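# Seat the lid fully onto the box using suction arms

## Task

Place the lid onto the box so it sits fully down; it must stay there by itself without the robot holding it, and at the end both suction cups must be released and the arms withdrawn from it.

## Robot and tools

Robot: two FANUC CRX-5iA arms, left_arm and right_arm, each ending in a vacuum suction cup instead of fingers. Their bases sit in the scene frame at left_arm (+0.038, +0.527, 0) m, quat_wxyz (+0.999, 0, 0, -0.052), and right_arm (+0.052, -0.332, 0) m, quat_wxyz (+0.999, 0, 0, +0.038). The names are labels only and do not correspond to sides of any image.

Frame: one shared scene frame. Origin on the tabletop midway between the arms, +z up, +x outward over the table, left_arm on the +y side. All positions are metres, orientations are quaternions written w first (qw, qx, qy, qz). The controlled point of each arm is the cup point: the centre of the cup rim when unloaded. The cup opens along that point's +z axis, so a downward-facing cup has its +z pointing to -z of the scene. About 4 cm behind the rim the tool body and wrist camera widen to roughly 9 cm sideways; keep that clearance in mind near the box.

Row format (used by execute_actions and move): 16 numbers, always covering both arms even when one is idle: left x, y, z, qw, qx, qy, qz, left suction, then right x, y, z, qw, qx, qy, qz, right suction. The xyz and quaternion are an absolute target pose for that cup point in the scene frame, not an offset. Suction is a number in [-1, 1]; anything above 0.01 switches vacuum on, 0.01 or less switches it off, and the setting persists. To leave a cup unchanged, repeat its previous suction value (sending 0 turns it off). To keep an arm still, resend exactly its last reported pose including quaternion; to hold orientation during motion, send the same quaternion in every row rather than copying a drifted reported one.

execute_actions(actions): a list of actions; each action is a list of 1 to 15 rows, each row lasting one 1/30 s step, with the final row repeated to fill 15 steps (0.5 s). An empty list just returns state and images. Any target more than 0.6 m from the cup point's start-of-action position along any of its own axes gets that action rejected for both arms; if the first action is malformed or fails this test, nothing in the call runs. Per step, the commanded pose is clipped to at most 70 mm and 16 degrees from the measured pose, so long jumps need several actions; after an action the arm only finishes to its last clipped pose. Position wins over orientation when both cannot be met.

move(target, speed, blocking): one 16-number row; each cup point travels a straight line to its target pose, both arms finishing together, over 0.5 to 10 s (cut off at 10 s). speed is m/s from 0.002 to 0.5 (default 0.25); rotation is capped at twice that in rad/s. Suction values are applied at the start. Motion does not avoid obstacles or the other arm, and the cup may lag, wander, or overshoot speed near full extension. blocking=false returns after 0.5 s while motion continues; then use wait or stop before sending new motion. The result adds a move: line with the ending (done, off_target, moving, held, fault), any limits (paced = target clipped; held = some steps blocked, after which the arm may surge), and each cup point's distance to target.

wait(seconds): 0 to 10 s, robot keeps its last command; returns early if a running move ends. stop(): brakes a running move; needs stopping room. zoom_image(camera, region): enlarges [x0, y0, x1, y1] pixels (max 504x504) from cam_high, cam_left_wrist or cam_right_wrist, all 504x504. read_manual(section): licence texts only. finished_scene(scene): ends the given current scene irreversibly after the last command holds; reports success.

Results: a state line 'left_arm: … | right_arm: …' with each cup point position and quat (printed positions may be off, more so at long reach), Hand target lines showing where the controller is driving each cup, suction_measured and part_present, possible 'pose unreachable' lines when a clearance check altered or blocked a command, MOTOR HOT warnings, and images.

Suction: press the 36 mm rim flat onto a smooth face of the lid, fully inside its edges, away from holes or seams. suction_measured near 0 means no seal; 0.83 or more means airtight; lower values mean leaks. part_present turns 1 at 0.50 and back to 0 below 0.45. Under vacuum the cup shortens, so the load rides up to about 12 mm nearer the tool. Vacuum alone can lift a light part. To release, set the lid down resting on the box, switch suction off, then retreat at least 15 mm. If the cup seals to the table it anchors the tool; switch off to free it.

Joint limits (rad): waist ±3.491, shoulder ±3.140, elbow -1.187 to 4.328, forearm roll ±3.316, wrist pitch ±3.140, wrist roll ±3.927. Load limits: 142 N m for waist, shoulder, elbow; 35.6 N m for the three wrist joints.

Avoid: pushing into firm surfaces (arms are stiff; even a small overshoot past contact can trip a fault); reaching a joint load limit or 150 N external force, which freezes that arm for 10 s, makes it yield, and drops the rest of the call; arm-to-arm collisions; fast impacts; dropping or knocking anything off the table, which fails the job. Holding loads heats motors; overheating brakes the arm until it cools. Objects may occasionally get nudged by outside disturbances, so check the lid's placement before finishing.

Each tool is called after ">>>" by a JSON object that holds its "op" and its "data".

## Session

>>> {"op": "execute_actions", "data": {"actions": []}}

Scene clock: 0.00 s.
left_arm: end_effector_position=(+0.5358, +0.4764, +0.3105) suction_measured=0.00 part_present=0 end_effector_quat_wxyz=(-0.001, -0.208, +0.978, +0.000) | right_arm: end_effector_position=(+0.5498, -0.2919, +0.3094) suction_measured=0.00 part_present=0 end_effector_quat_wxyz=(-0.003, +0.219, +0.976, -0.001)
Joint positions: left_arm=[ 0.266  0.134  0.193 -0.001 -1.632  0.257] | right_arm=[ 0.266  0.133  0.189 -0.002 -1.633 -0.784]
Joint velocities: left_arm=[-0.     0.002 -0.     0.     0.     0.   ] | right_arm=[ 0.    -0.001 -0.    -0.001 -0.    -0.001]
Hand target (left_arm): +0.536, +0.476, +0.311; -0.001, -0.208, +0.978, +0.000
Hand target (right_arm): +0.550, -0.292, +0.309; -0.003, +0.219, +0.976, -0.001

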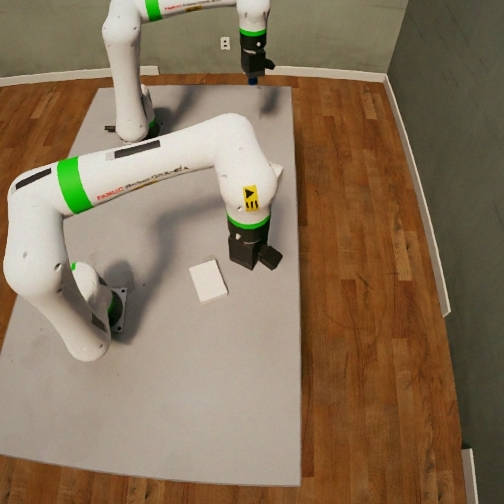

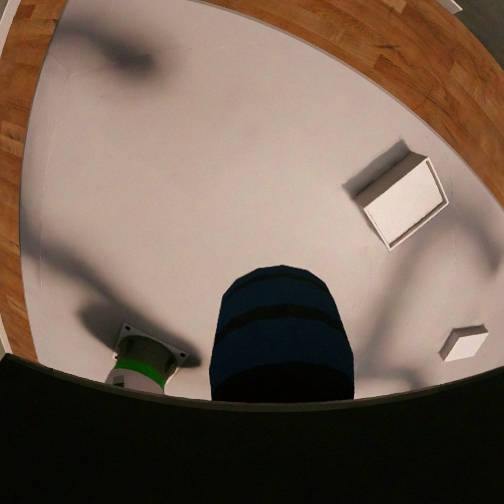

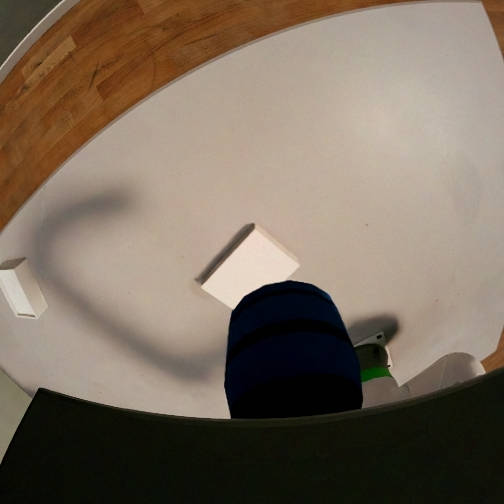

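>>> {"op": "move", "data": {"target": [0.5,0.25,0.25,0,0,1,0,0,0.36,-0.24,0.15,0,0,1,0,0]}}

Scene clock: 5.23 s.
left_arm: end_effector_position=(+0.5006, +0.2496, +0.2499) suction_measured=0.00 part_present=0 end_effector_quat_wxyz=(+0.000, +0.000, +1.000, +0.001) | right_arm: end_effector_position=(+0.3593, -0.2414, +0.1504) suction_measured=0.00 part_present=0 end_effector_quat_wxyz=(+0.000, +0.000, +1.000, -0.001)
Joint positions: left_arm=[-0.192  0.233  0.168 -0.001 -1.506  0.297] | right_arm=[ 0.63  -0.298 -0.583  0.002 -1.287 -0.708]
Joint velocities: left_arm=[-0.001  0.001 -0.001  0.     0.    -0.   ] | right_arm=[ 0.002 -0.001 -0.002  0.     0.    -0.002]
Hand target (left_arm): +0.501, +0.250, +0.250; +0.000, +0.000, +1.000, +0.001
Hand target (right_arm): +0.359, -0.241, +0.150; +0.000, +0.000, +1.000, -0.001
Off the commanded pose (left_arm): 0.001 m, 0 deg.
Off the commanded pose (right_arm): 0.002 m, 0 deg.
move: done

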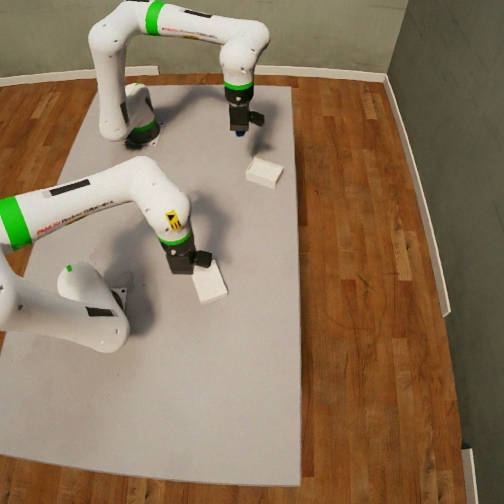

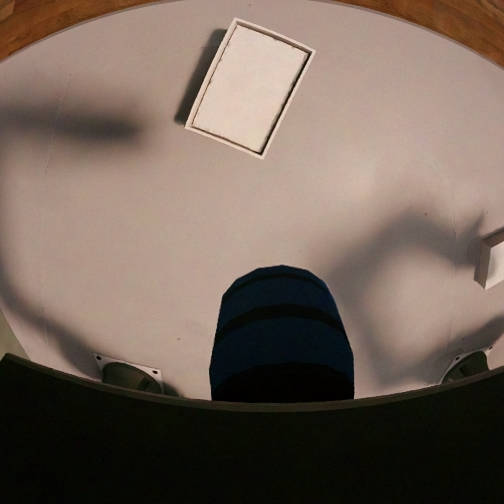

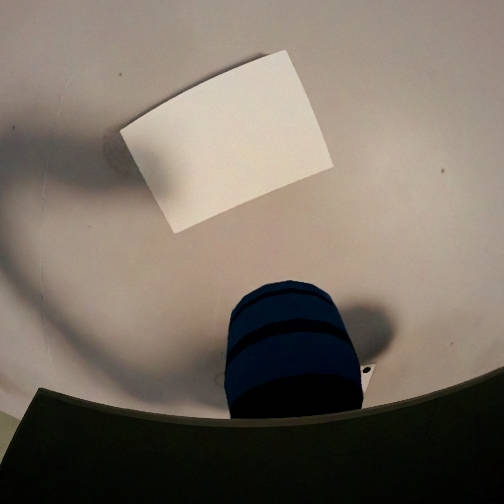

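>>> {"op": "move", "data": {"target": [0.5,0.4,0.25,0,0.38,0.925,0,0,0.41,-0.215,0.08,0,-0.216,0.976,0,0]}}

Scene clock: 12.50 s.
left_arm: end_effector_position=(+0.4996, +0.4002, +0.2502) suction_measured=0.00 part_present=0 end_effector_quat_wxyz=(-0.000, +0.380, +0.925, -0.000) | right_arm: end_effector_position=(+0.4096, -0.2151, +0.0800) suction_measured=0.00 part_present=0 end_effector_quat_wxyz=(+0.000, -0.216, +0.976, +0.000)
Joint positions: left_arm=[ 0.112  0.08  -0.008  0.001 -1.484 -0.787] | right_arm=[ 0.592 -0.057 -0.563 -0.    -1.065 -0.233]
Joint velocities: left_arm=[ 0.001  0.001  0.001  0.    -0.    -0.003] | right_arm=[-0.     0.    -0.    -0.     0.     0.002]
Hand target (left_arm): +0.500, +0.400, +0.250; -0.000, +0.380, +0.925, -0.000
Hand target (right_arm): +0.410, -0.215, +0.080; +0.000, -0.216, +0.976, +0.000
Off the commanded pose (left_arm): 0.001 m, 0 deg.
Off the commanded pose (right_arm): 0.000 m, 0 deg.
move: done

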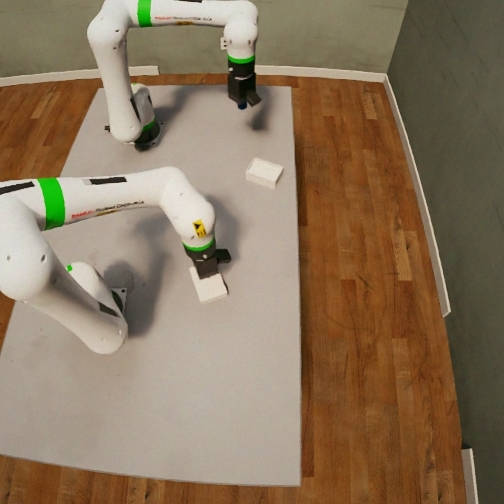

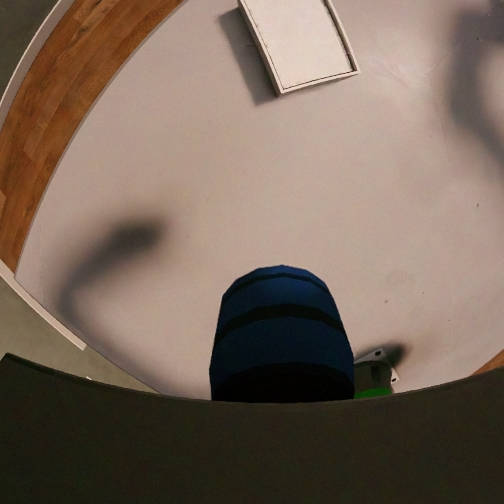

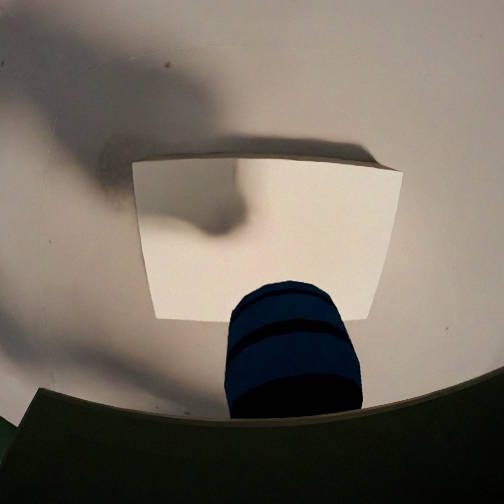

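>>> {"op": "move", "data": {"target": [0.5,0.4,0.25,0,0.38,0.925,0,0,0.412,-0.21,0.035,0,-0.216,0.976,0,1], "speed": 0.05}}

Scene clock: 16.47 s.
left_arm: end_effector_position=(+0.5000, +0.4000, +0.2500) suction_measured=0.00 part_present=0 end_effector_quat_wxyz=(-0.000, +0.380, +0.925, +0.000) | right_arm: end_effector_position=(+0.4118, -0.2102, +0.0351) suction_measured=0.00 part_present=0 end_effector_quat_wxyz=(+0.000, -0.216, +0.976, -0.000)
Joint positions: left_arm=[ 0.111  0.081 -0.007 -0.    -1.483 -0.786] | right_arm=[ 0.599  0.023 -0.608  0.    -0.939 -0.24 ]
Joint velocities: left_arm=[-0.     0.    -0.     0.    -0.     0.001] | right_arm=[-0.     0.     0.     0.     0.001  0.001]
Hand target (left_arm): +0.500, +0.400, +0.250; -0.000, +0.380, +0.925, +0.000
Hand target (right_arm): +0.412, -0.210, +0.035; +0.000, -0.216, +0.976, -0.000
Off the commanded pose (left_arm): 0.000 m, 0 deg.
Off the commanded pose (right_arm): 0.000 m, 0 deg.
move: done

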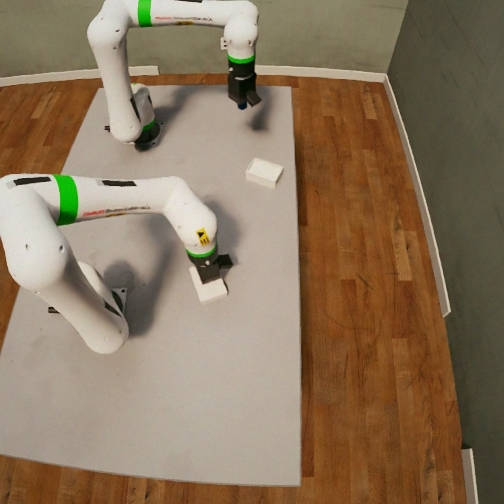

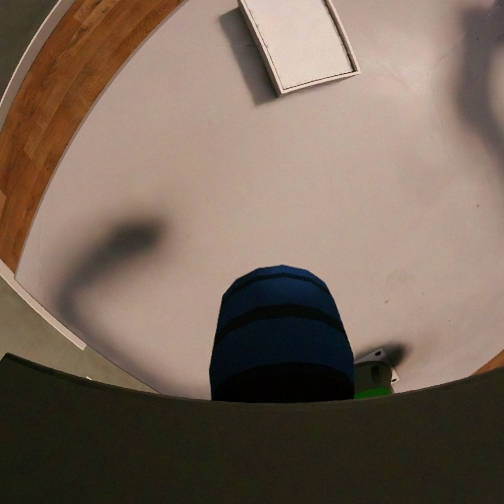

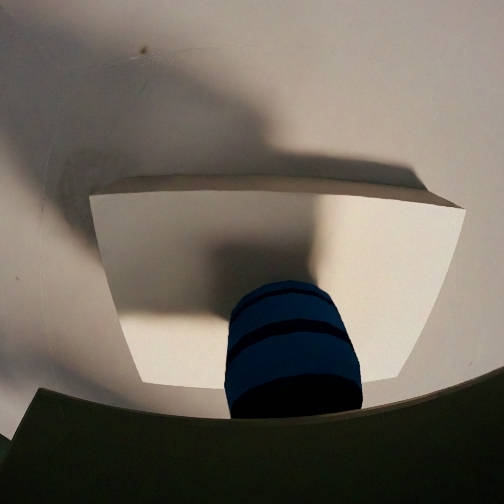

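>>> {"op": "move", "data": {"target": [0.5,0.4,0.25,0,0.38,0.925,0,0,0.412,-0.208,0.022,0,-0.216,0.976,0,1], "speed": 0.02}}

Scene clock: 19.57 s.
left_arm: end_effector_position=(+0.5000, +0.4000, +0.2500) suction_measured=0.00 part_present=0 end_effector_quat_wxyz=(-0.000, +0.380, +0.925, +0.000) | right_arm: end_effector_position=(+0.4120, -0.2081, +0.0221) suction_measured=0.96 part_present=1 end_effector_quat_wxyz=(+0.000, -0.216, +0.976, -0.000)
Joint positions: left_arm=[ 0.111  0.081 -0.007 -0.    -1.483 -0.786] | right_arm=[ 0.603  0.049 -0.62   0.    -0.902 -0.245]
Joint velocities: left_arm=[-0.     0.     0.002  0.     0.    -0.   ] | right_arm=[-0.     0.001 -0.001 -0.001  0.001 -0.002]
Hand target (left_arm): +0.500, +0.400, +0.250; +0.000, +0.380, +0.925, +0.000
Hand target (right_arm): +0.412, -0.208, +0.022; +0.000, -0.216, +0.976, -0.000
Off the commanded pose (left_arm): 0.000 m, 0 deg.
Off the commanded pose (right_arm): 0.000 m, 0 deg.
move: done

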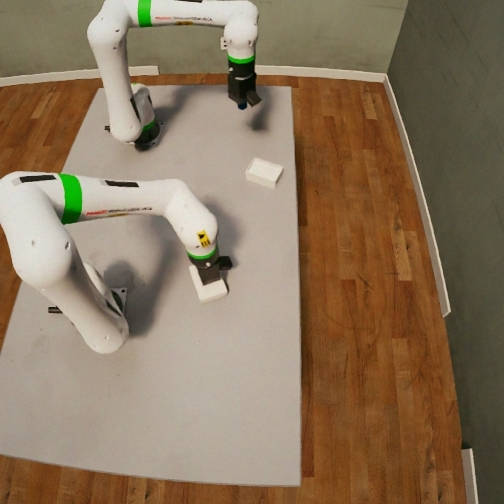

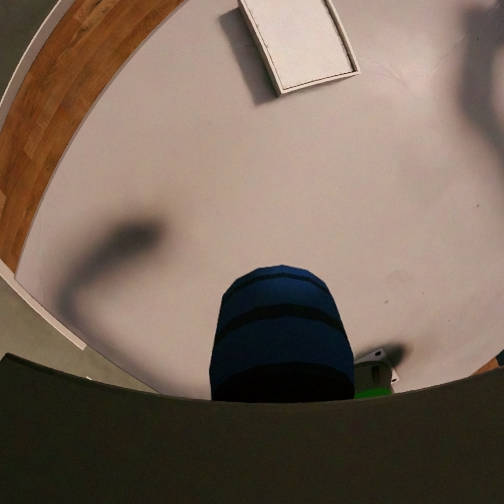

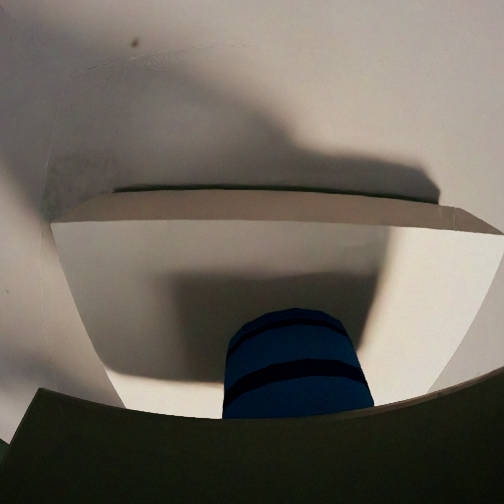

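>>> {"op": "move", "data": {"target": [0.42,0.6,0.12,0,0,1,0,0,0.45,-0.1,0.09,0,-0.35,0.937,0,1]}}

>>> {"op": "move", "data": {"target": [0.42,0.6,0.12,0,0,1,0,0,0.59,0.23,0.075,0,-0.559,0.829,0,1], "speed": 0.15}}

Scene clock: 29.60 s.
left_arm: end_effector_position=(+0.4190, +0.5998, +0.1203) suction_measured=0.00 part_present=0 end_effector_quat_wxyz=(+0.000, +0.000, +1.000, -0.001) | right_arm: end_effector_position=(+0.4501, -0.0999, +0.0897) suction_measured=1.00 part_present=1 end_effector_quat_wxyz=(+0.000, -0.350, +0.937, -0.000)
Joint positions: left_arm=[ 0.636 -0.074 -0.474  0.001 -1.171 -0.532] | right_arm=[ 0.738  0.143 -0.328  0.001 -1.1   -0.099]
Joint velocities: left_arm=[ 0.001  0.002 -0.    -0.     0.    -0.   ] | right_arm=[ 0.    -0.     0.001 -0.001 -0.     0.   ]
Hand target (left_arm): +0.419, +0.600, +0.120; +0.000, +0.000, +1.000, -0.001
Hand target (right_arm): +0.450, -0.100, +0.090; +0.000, -0.350, +0.937, -0.000
Off the commanded pose (left_arm): 0.001 m, 0 deg.
Off the commanded pose (right_arm): 0.000 m, 0 deg.
move: done

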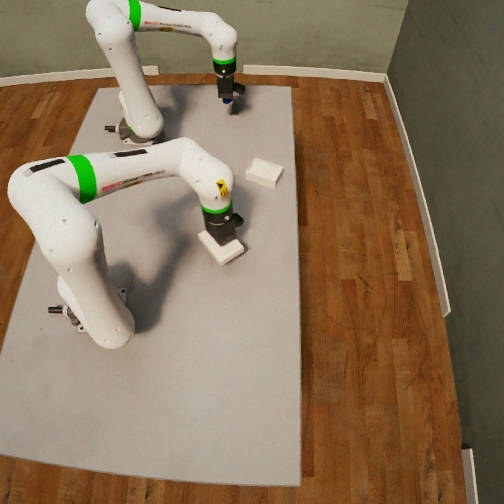

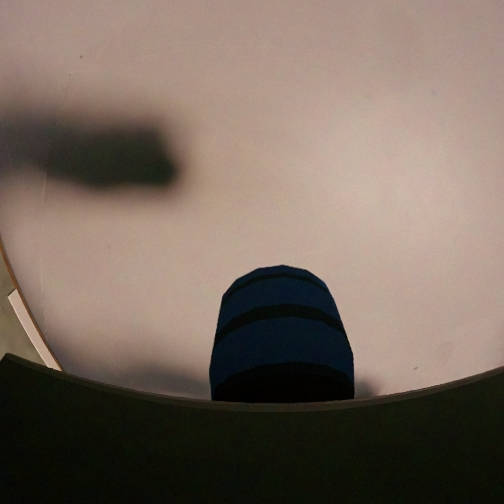

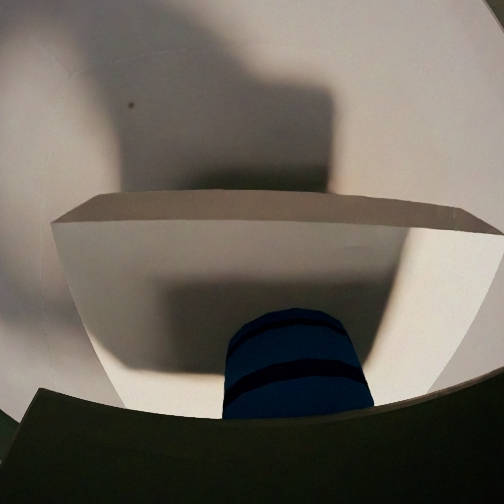

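Scene clock: 32.43 s.
left_arm: end_effector_position=(+0.4200, +0.6000, +0.1200) suction_measured=0.00 part_present=0 end_effector_quat_wxyz=(-0.000, +0.000, +1.000, +0.000) | right_arm: end_effector_position=(+0.5895, +0.2305, +0.0743) suction_measured=1.00 part_present=1 end_effector_quat_wxyz=(+0.000, -0.559, +0.829, -0.000)
Joint positions: left_arm=[ 0.634 -0.071 -0.472 -0.    -1.169 -0.529] | right_arm=[ 0.9    0.97   0.885  0.001 -1.486  0.211]
Joint velocities: left_arm=[-0.    -0.    -0.001 -0.     0.    -0.002] | right_arm=[-0.001  0.004  0.008 -0.001 -0.005  0.001]
Hand target (left_arm): +0.420, +0.600, +0.120; -0.000, +0.000, +1.000, +0.000
Hand target (right_arm): +0.590, +0.231, +0.074; +0.000, -0.559, +0.829, -0.000
Off the commanded pose (left_arm): 0.000 m, 0 deg.
Off the commanded pose (right_arm): 0.001 m, 0 deg.
move: done

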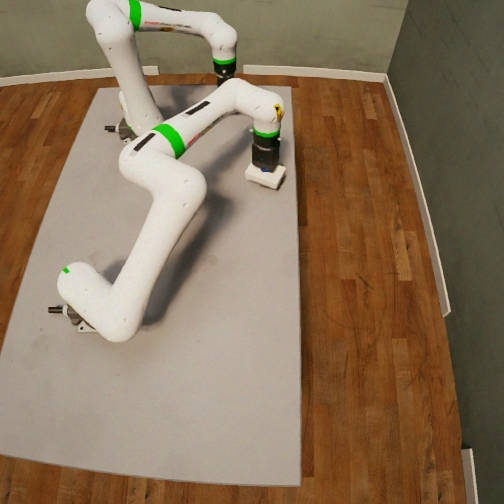

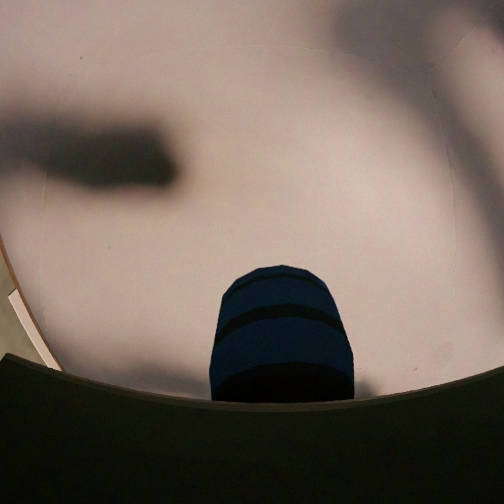

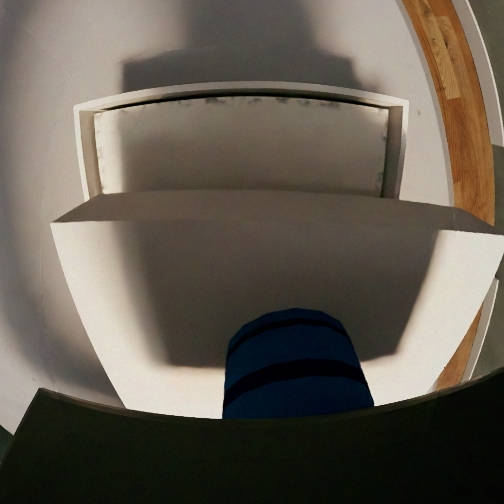

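>>> {"op": "move", "data": {"target": [0.42,0.6,0.12,0,0,1,0,0,0.588,0.2545,0.066,0,-0.578,0.816,0,1], "speed": 0.05}}

Scene clock: 35.53 s.
left_arm: end_effector_position=(+0.4200, +0.6000, +0.1200) suction_measured=0.00 part_present=0 end_effector_quat_wxyz=(-0.000, +0.000, +1.000, +0.000) | right_arm: end_effector_position=(+0.5880, +0.2545, +0.0660) suction_measured=1.00 part_present=1 end_effector_quat_wxyz=(+0.000, -0.578, +0.816, -0.000)
Joint positions: left_arm=[ 0.634 -0.071 -0.472 -0.    -1.169 -0.529] | right_arm=[ 0.918  1.041  0.994  0.    -1.524  0.238]
Joint velocities: left_arm=[-0.     0.001 -0.    -0.     0.     0.   ] | right_arm=[ 0.001  0.001  0.002 -0.001 -0.002  0.002]
Hand target (left_arm): +0.420, +0.600, +0.120; -0.000, -0.000, +1.000, +0.000
Hand target (right_arm): +0.588, +0.255, +0.066; +0.000, -0.578, +0.816, -0.000
Off the commanded pose (left_arm): 0.000 m, 0 deg.
Off the commanded pose (right_arm): 0.000 m, 0 deg.
move: done

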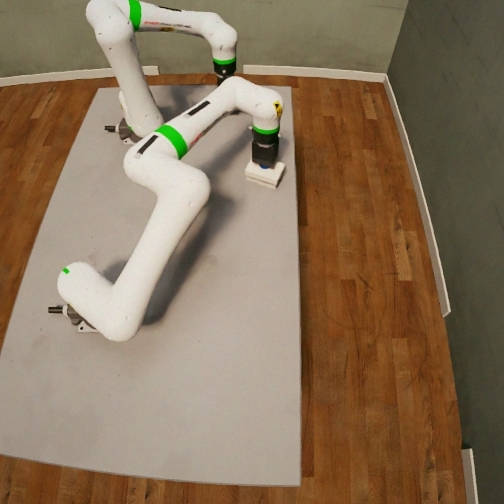

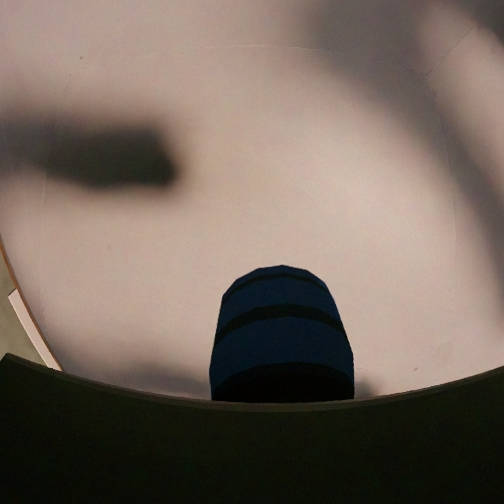

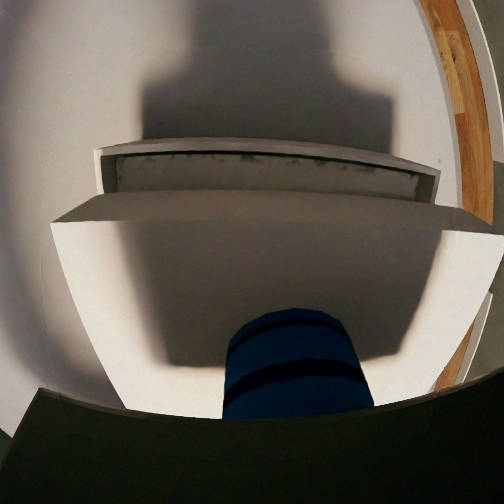

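>>> {"op": "move", "data": {"target": [0.42,0.6,0.12,0,0,1,0,0,0.5885,0.2672,0.063,0,-0.5707,0.8211,0,1], "speed": 0.03}}

>>> {"op": "zoom_image", "data": {"camera": "cam_right_wrist", "region": [40,130,504,260]}}

>>> {"op": "zoom_image", "data": {"camera": "cam_high", "region": [230,140,300,200]}}

Scene clock: 39.97 s.
left_arm: end_effector_position=(+0.4200, +0.6000, +0.1200) suction_measured=0.00 part_present=0 end_effector_quat_wxyz=(-0.000, +0.000, +1.000, +0.000) | right_arm: end_effector_position=(+0.5885, +0.2672, +0.0630) suction_measured=1.00 part_present=1 end_effector_quat_wxyz=(+0.000, -0.571, +0.821, -0.000)
Joint positions: left_arm=[ 0.634 -0.071 -0.472 -0.    -1.169 -0.529] | right_arm=[ 0.926  1.089  1.075  0.    -1.557  0.212]
Joint velocities: left_arm=[-0.    -0.002 -0.    -0.    -0.     0.001] | right_arm=[ 0.     0.003  0.005  0.001 -0.003 -0.001]
Hand target (left_arm): +0.420, +0.600, +0.120; -0.000, -0.000, +1.000, +0.000
Hand target (right_arm): +0.588, +0.267, +0.063; +0.000, -0.571, +0.821, -0.000
Off the commanded pose (left_arm): 0.000 m, 0 deg.
Off the commanded pose (right_arm): 0.000 m, 0 deg.
move: done

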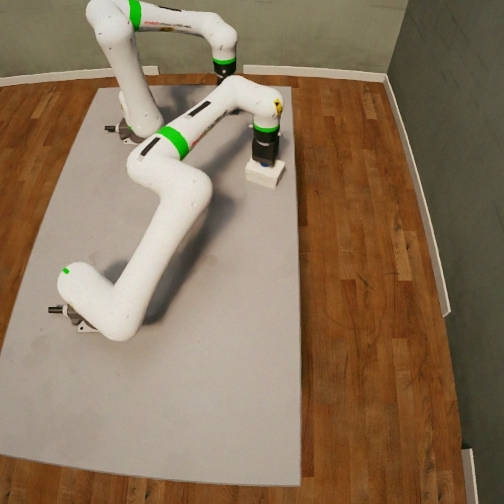

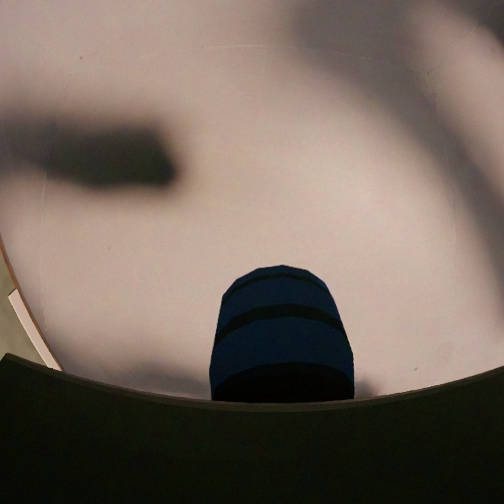

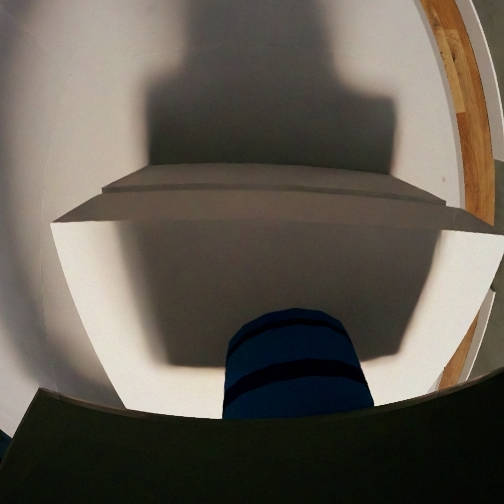

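Region (40, 130, 504, 260) of cam_right_wrist's 504x504 image, scaled by 1.086, with more detail than that image has; it fills the top 141 rows of this view, and the rest is white.

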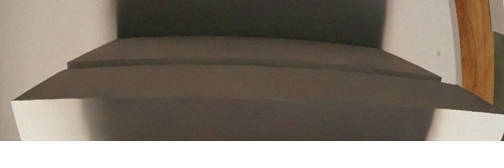

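Region (230, 140, 300, 200) of cam_high's 504x504 image, scaled by 7.200, with more detail than that image has; it fills the top 432 rows of this view, and the rest is white.

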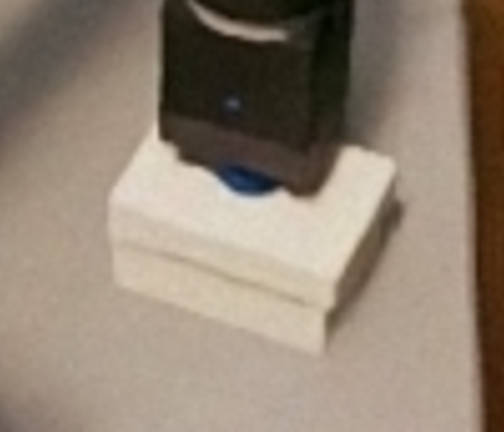

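>>> {"op": "move", "data": {"target": [0.42,0.6,0.12,0,0,1,0,0,0.5874,0.2714,0.063,0,-0.5725,0.8199,0,1], "speed": 0.02}}

>>> {"op": "move", "data": {"target": [0.42,0.6,0.12,0,0,1,0,0,0.5874,0.2714,0.053,0,-0.5725,0.8199,0,1], "speed": 0.01}}

>>> {"op": "zoom_image", "data": {"camera": "cam_high", "region": [230,140,300,200]}}

Scene clock: 45.57 s.
left_arm: end_effector_position=(+0.4200, +0.6000, +0.1200) suction_measured=0.00 part_present=0 end_effector_quat_wxyz=(-0.000, -0.000, +1.000, -0.000) | right_arm: end_effector_position=(+0.5874, +0.2714, +0.0630) suction_measured=1.00 part_present=1 end_effector_quat_wxyz=(+0.000, -0.573, +0.820, -0.000)
Joint positions: left_arm=[ 0.634 -0.071 -0.472 -0.    -1.169 -0.529] | right_arm=[ 0.93   1.102  1.098  0.    -1.568  0.212]
Joint velocities: left_arm=[-0.     0.001 -0.001  0.     0.     0.   ] | right_arm=[ 0.     0.002  0.002  0.002 -0.001 -0.001]
Hand target (left_arm): +0.420, +0.600, +0.120; +0.000, -0.000, +1.000, +0.000
Hand target (right_arm): +0.587, +0.271, +0.063; +0.000, -0.573, +0.820, -0.000
Off the commanded pose (left_arm): 0.000 m, 0 deg.
Off the commanded pose (right_arm): 0.000 m, 0 deg.
move: done

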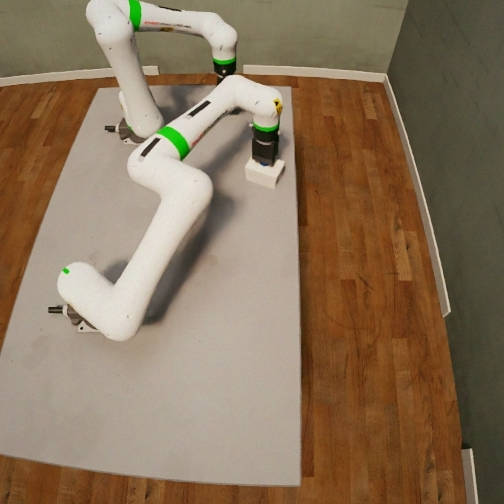

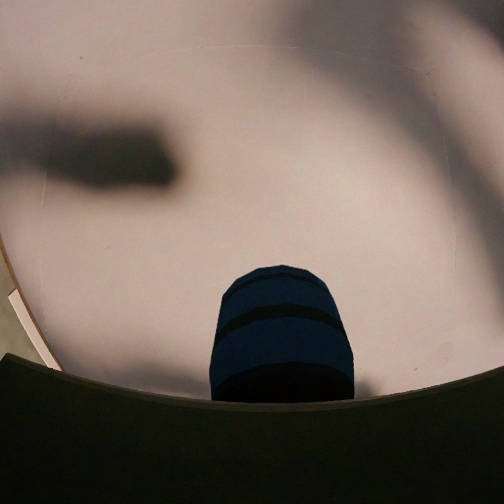

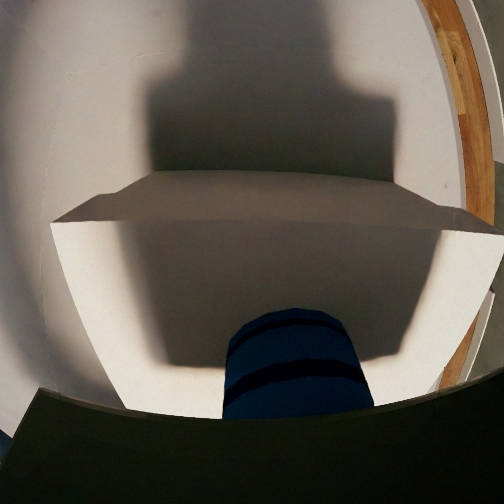

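Scene clock: 46.80 s.
left_arm: end_effector_position=(+0.4200, +0.6000, +0.1200) suction_measured=0.00 part_present=0 end_effector_quat_wxyz=(+0.000, -0.000, +1.000, +0.000) | right_arm: end_effector_position=(+0.5874, +0.2714, +0.0530) suction_measured=1.00 part_present=1 end_effector_quat_wxyz=(-0.000, -0.573, +0.820, +0.000)
Joint positions: left_arm=[ 0.634 -0.071 -0.472 -0.    -1.169 -0.529] | right_arm=[ 0.93   1.102  1.076 -0.    -1.545  0.212]
Joint velocities: left_arm=[ 0.     0.002  0.    -0.     0.     0.001] | right_arm=[ 0.    -0.001 -0.001 -0.001  0.001 -0.003]
Hand target (left_arm): +0.420, +0.600, +0.120; +0.000, -0.000, +1.000, +0.000
Hand target (right_arm): +0.587, +0.271, +0.053; -0.000, -0.572, +0.820, -0.000
Off the commanded pose (left_arm): 0.000 m, 0 deg.
Off the commanded pose (right_arm): 0.000 m, 0 deg.
move: done

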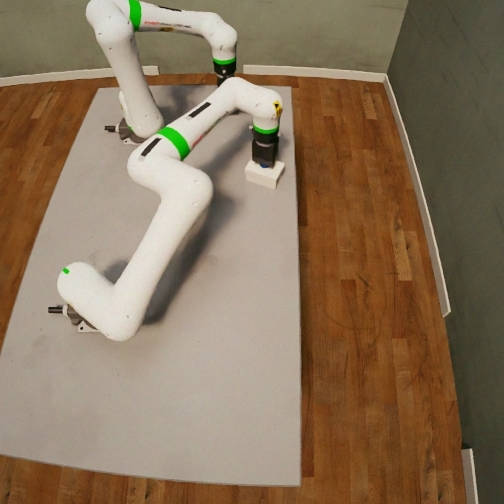

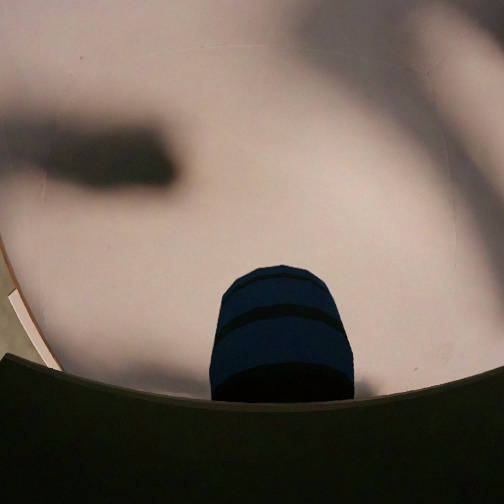

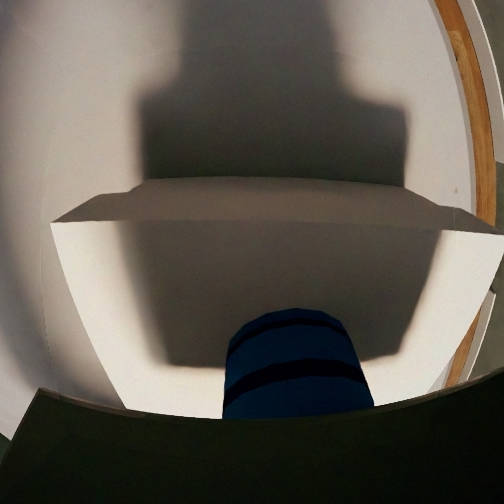

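Region (230, 140, 300, 200) of cam_high's 504x504 image, scaled by 7.200, with more detail than that image has; it fills the top 432 rows of this view, and the rest is white.

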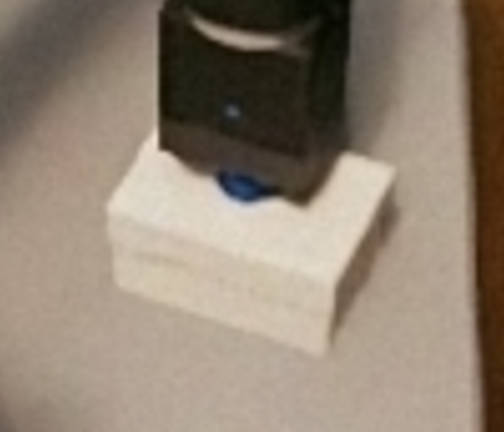

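>>> {"op": "move", "data": {"target": [0.42,0.6,0.12,0,0,1,0,0,0.5871,0.2706,0.045,0,-0.5725,0.8199,0,1], "speed": 0.01}}

>>> {"op": "zoom_image", "data": {"camera": "cam_high", "region": [230,140,300,200]}}

Scene clock: 51.43 s.
left_arm: end_effector_position=(+0.4200, +0.6000, +0.1200) suction_measured=0.00 part_present=0 end_effector_quat_wxyz=(+0.000, -0.000, +1.000, +0.000) | right_arm: end_effector_position=(+0.5871, +0.2706, +0.0450) suction_measured=1.00 part_present=1 end_effector_quat_wxyz=(+0.000, -0.572, +0.820, -0.000)
Joint positions: left_arm=[ 0.634 -0.071 -0.472  0.    -1.169 -0.529] | right_arm=[ 0.93   1.1    1.053  0.    -1.524  0.212]
Joint velocities: left_arm=[ 0.    -0.001  0.    -0.    -0.    -0.002] | right_arm=[-0.     0.    -0.001  0.001  0.001  0.   ]
Hand target (left_arm): +0.420, +0.600, +0.120; +0.000, -0.000, +1.000, -0.000
Hand target (right_arm): +0.587, +0.271, +0.045; -0.000, -0.572, +0.820, -0.000
Off the commanded pose (left_arm): 0.000 m, 0 deg.
Off the commanded pose (right_arm): 0.000 m, 0 deg.
move: done

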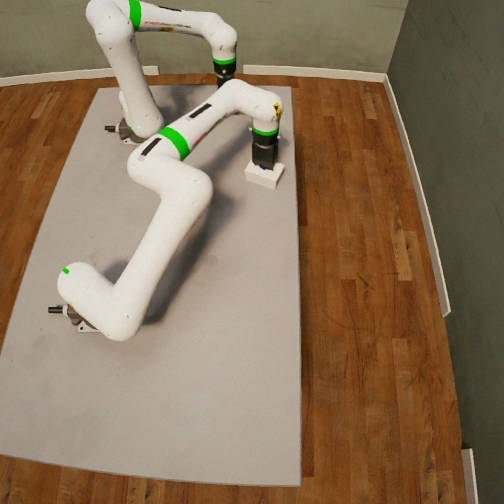

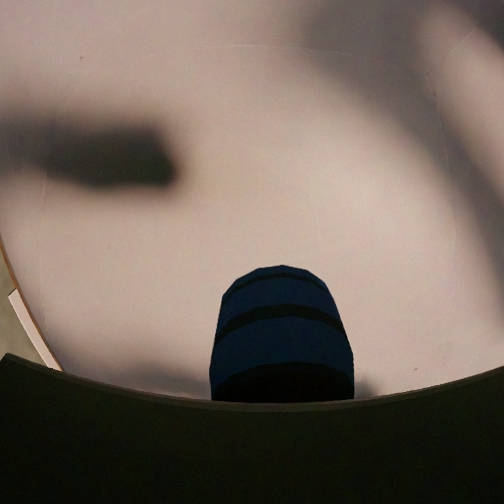

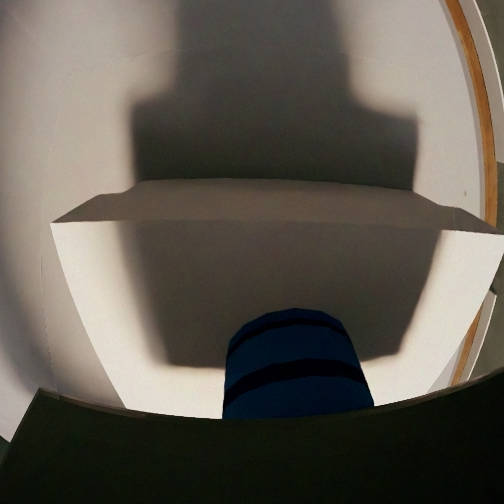

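Region (230, 140, 300, 200) of cam_high's 504x504 image, scaled by 7.200, with more detail than that image has; it fills the top 432 rows of this view, and the rest is white.

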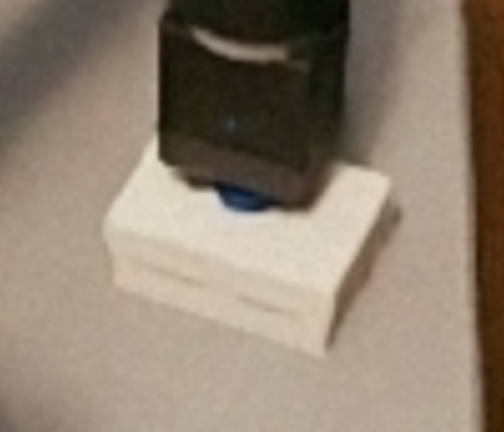

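>>> {"op": "move", "data": {"target": [0.42,0.6,0.12,0,0,1,0,0,0.587,0.2702,0.040,0,-0.5725,0.8199,0,1], "speed": 0.01}}

>>> {"op": "move", "data": {"target": [0.42,0.6,0.12,0,0,1,0,0,0.587,0.2702,0.039,0,-0.5725,0.8199,0,0], "speed": 0.01}}

Scene clock: 55.40 s.
left_arm: end_effector_position=(+0.4200, +0.6000, +0.1200) suction_measured=0.00 part_present=0 end_effector_quat_wxyz=(+0.000, -0.000, +1.000, +0.000) | right_arm: end_effector_position=(+0.5870, +0.2702, +0.0400) suction_measured=1.00 part_present=1 end_effector_quat_wxyz=(+0.000, -0.572, +0.820, -0.000)
Joint positions: left_arm=[ 0.634 -0.071 -0.472 -0.    -1.169 -0.529] | right_arm=[ 0.93   1.099  1.04   0.    -1.512  0.212]
Joint velocities: left_arm=[ 0.    -0.     0.    -0.     0.     0.001] | right_arm=[ 0.    -0.    -0.     0.     0.001  0.   ]
Hand target (left_arm): +0.420, +0.600, +0.120; +0.000, -0.000, +1.000, -0.000
Hand target (right_arm): +0.587, +0.270, +0.040; -0.000, -0.572, +0.820, -0.000
Off the commanded pose (left_arm): 0.000 m, 0 deg.
Off the commanded pose (right_arm): 0.000 m, 0 deg.
move: done

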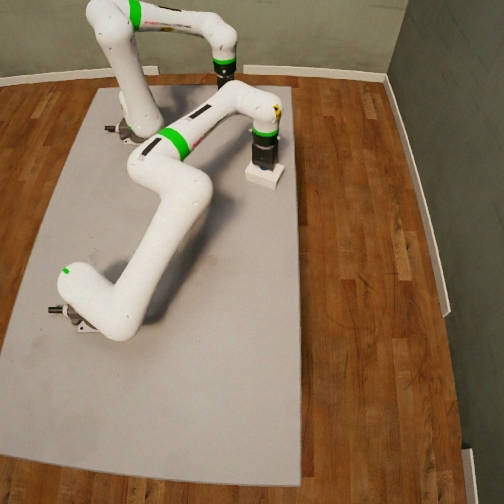

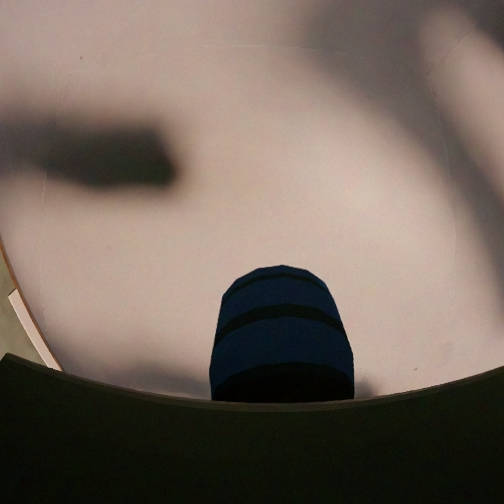

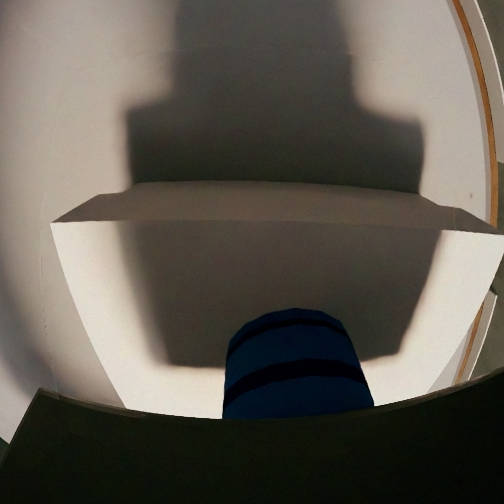

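Scene clock: 56.10 s.
left_arm: end_effector_position=(+0.4200, +0.6000, +0.1200) suction_measured=0.00 part_present=0 end_effector_quat_wxyz=(+0.000, -0.000, +1.000, +0.000) | right_arm: end_effector_position=(+0.5870, +0.2702, +0.0390) suction_measured=0.00 part_present=0 end_effector_quat_wxyz=(+0.000, -0.572, +0.820, -0.000)
Joint positions: left_arm=[ 0.634 -0.071 -0.472  0.    -1.169 -0.529] | right_arm=[ 0.93   1.1    1.039  0.    -1.51   0.212]
Joint velocities: left_arm=[ 0.    -0.002 -0.001 -0.     0.    -0.   ] | right_arm=[ 0.     0.001 -0.    -0.    -0.     0.001]
Hand target (left_arm): +0.420, +0.600, +0.120; -0.000, -0.000, +1.000, +0.000
Hand target (right_arm): +0.587, +0.270, +0.039; -0.000, -0.573, +0.820, -0.000
Off the commanded pose (left_arm): 0.000 m, 0 deg.
Off the commanded pose (right_arm): 0.000 m, 0 deg.
move: done

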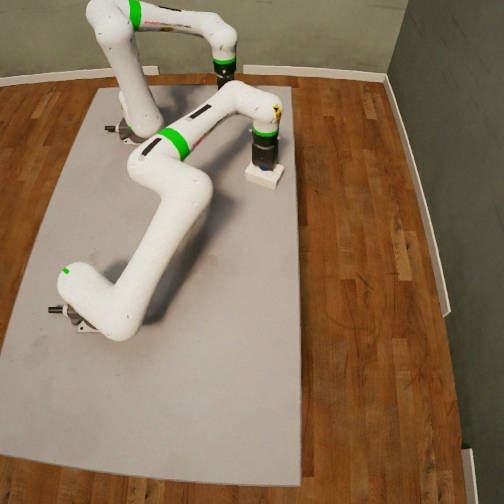

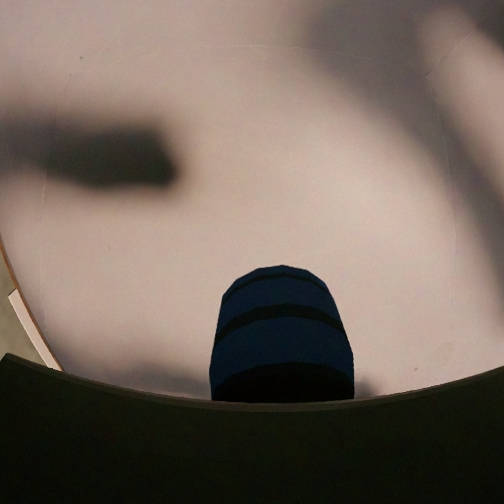

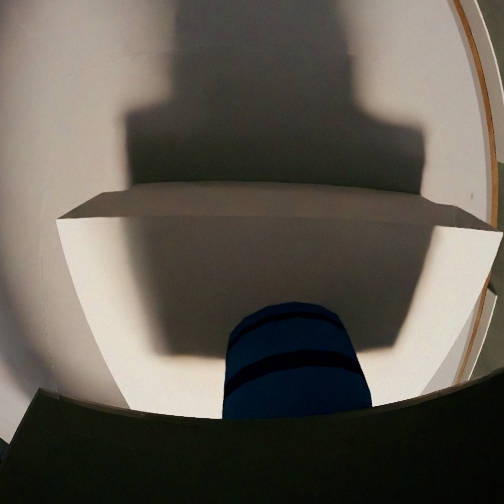

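>>> {"op": "move", "data": {"target": [0.42,0.6,0.12,0,0,1,0,0,0.587,0.2702,0.036,0,-0.5725,0.8199,0,0], "speed": 0.01}}

Scene clock: 60.50 s.
left_arm: end_effector_position=(+0.4200, +0.6000, +0.1200) suction_measured=0.00 part_present=0 end_effector_quat_wxyz=(+0.000, -0.000, +1.000, +0.000) | right_arm: end_effector_position=(+0.5870, +0.2702, +0.0361) suction_measured=0.00 part_present=0 end_effector_quat_wxyz=(+0.000, -0.572, +0.820, +0.000)
Joint positions: left_arm=[ 0.634 -0.071 -0.472  0.    -1.169 -0.529] | right_arm=[ 0.93   1.1    1.033  0.    -1.504  0.212]
Joint velocities: left_arm=[ 0.    -0.001  0.001 -0.     0.    -0.   ] | right_arm=[-0.     0.001 -0.001  0.     0.001  0.001]
Hand target (left_arm): +0.420, +0.600, +0.120; -0.000, -0.000, +1.000, +0.000
Hand target (right_arm): +0.587, +0.270, +0.036; -0.000, -0.572, +0.820, -0.000
Off the commanded pose (left_arm): 0.000 m, 0 deg.
Off the commanded pose (right_arm): 0.000 m, 0 deg.
move: done

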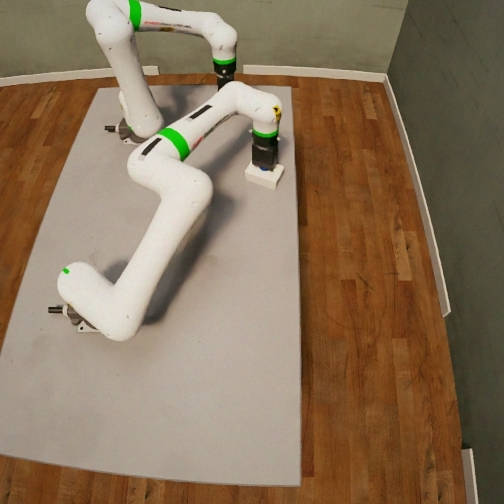

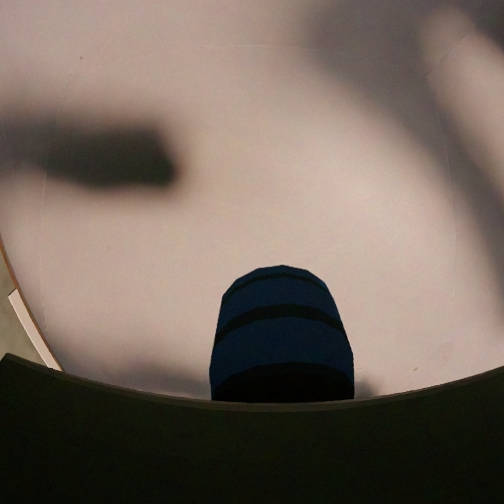

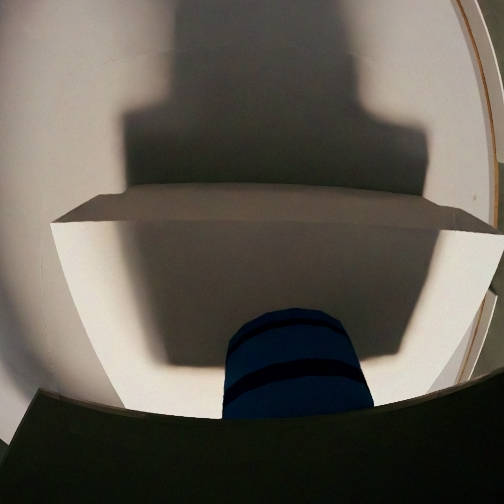

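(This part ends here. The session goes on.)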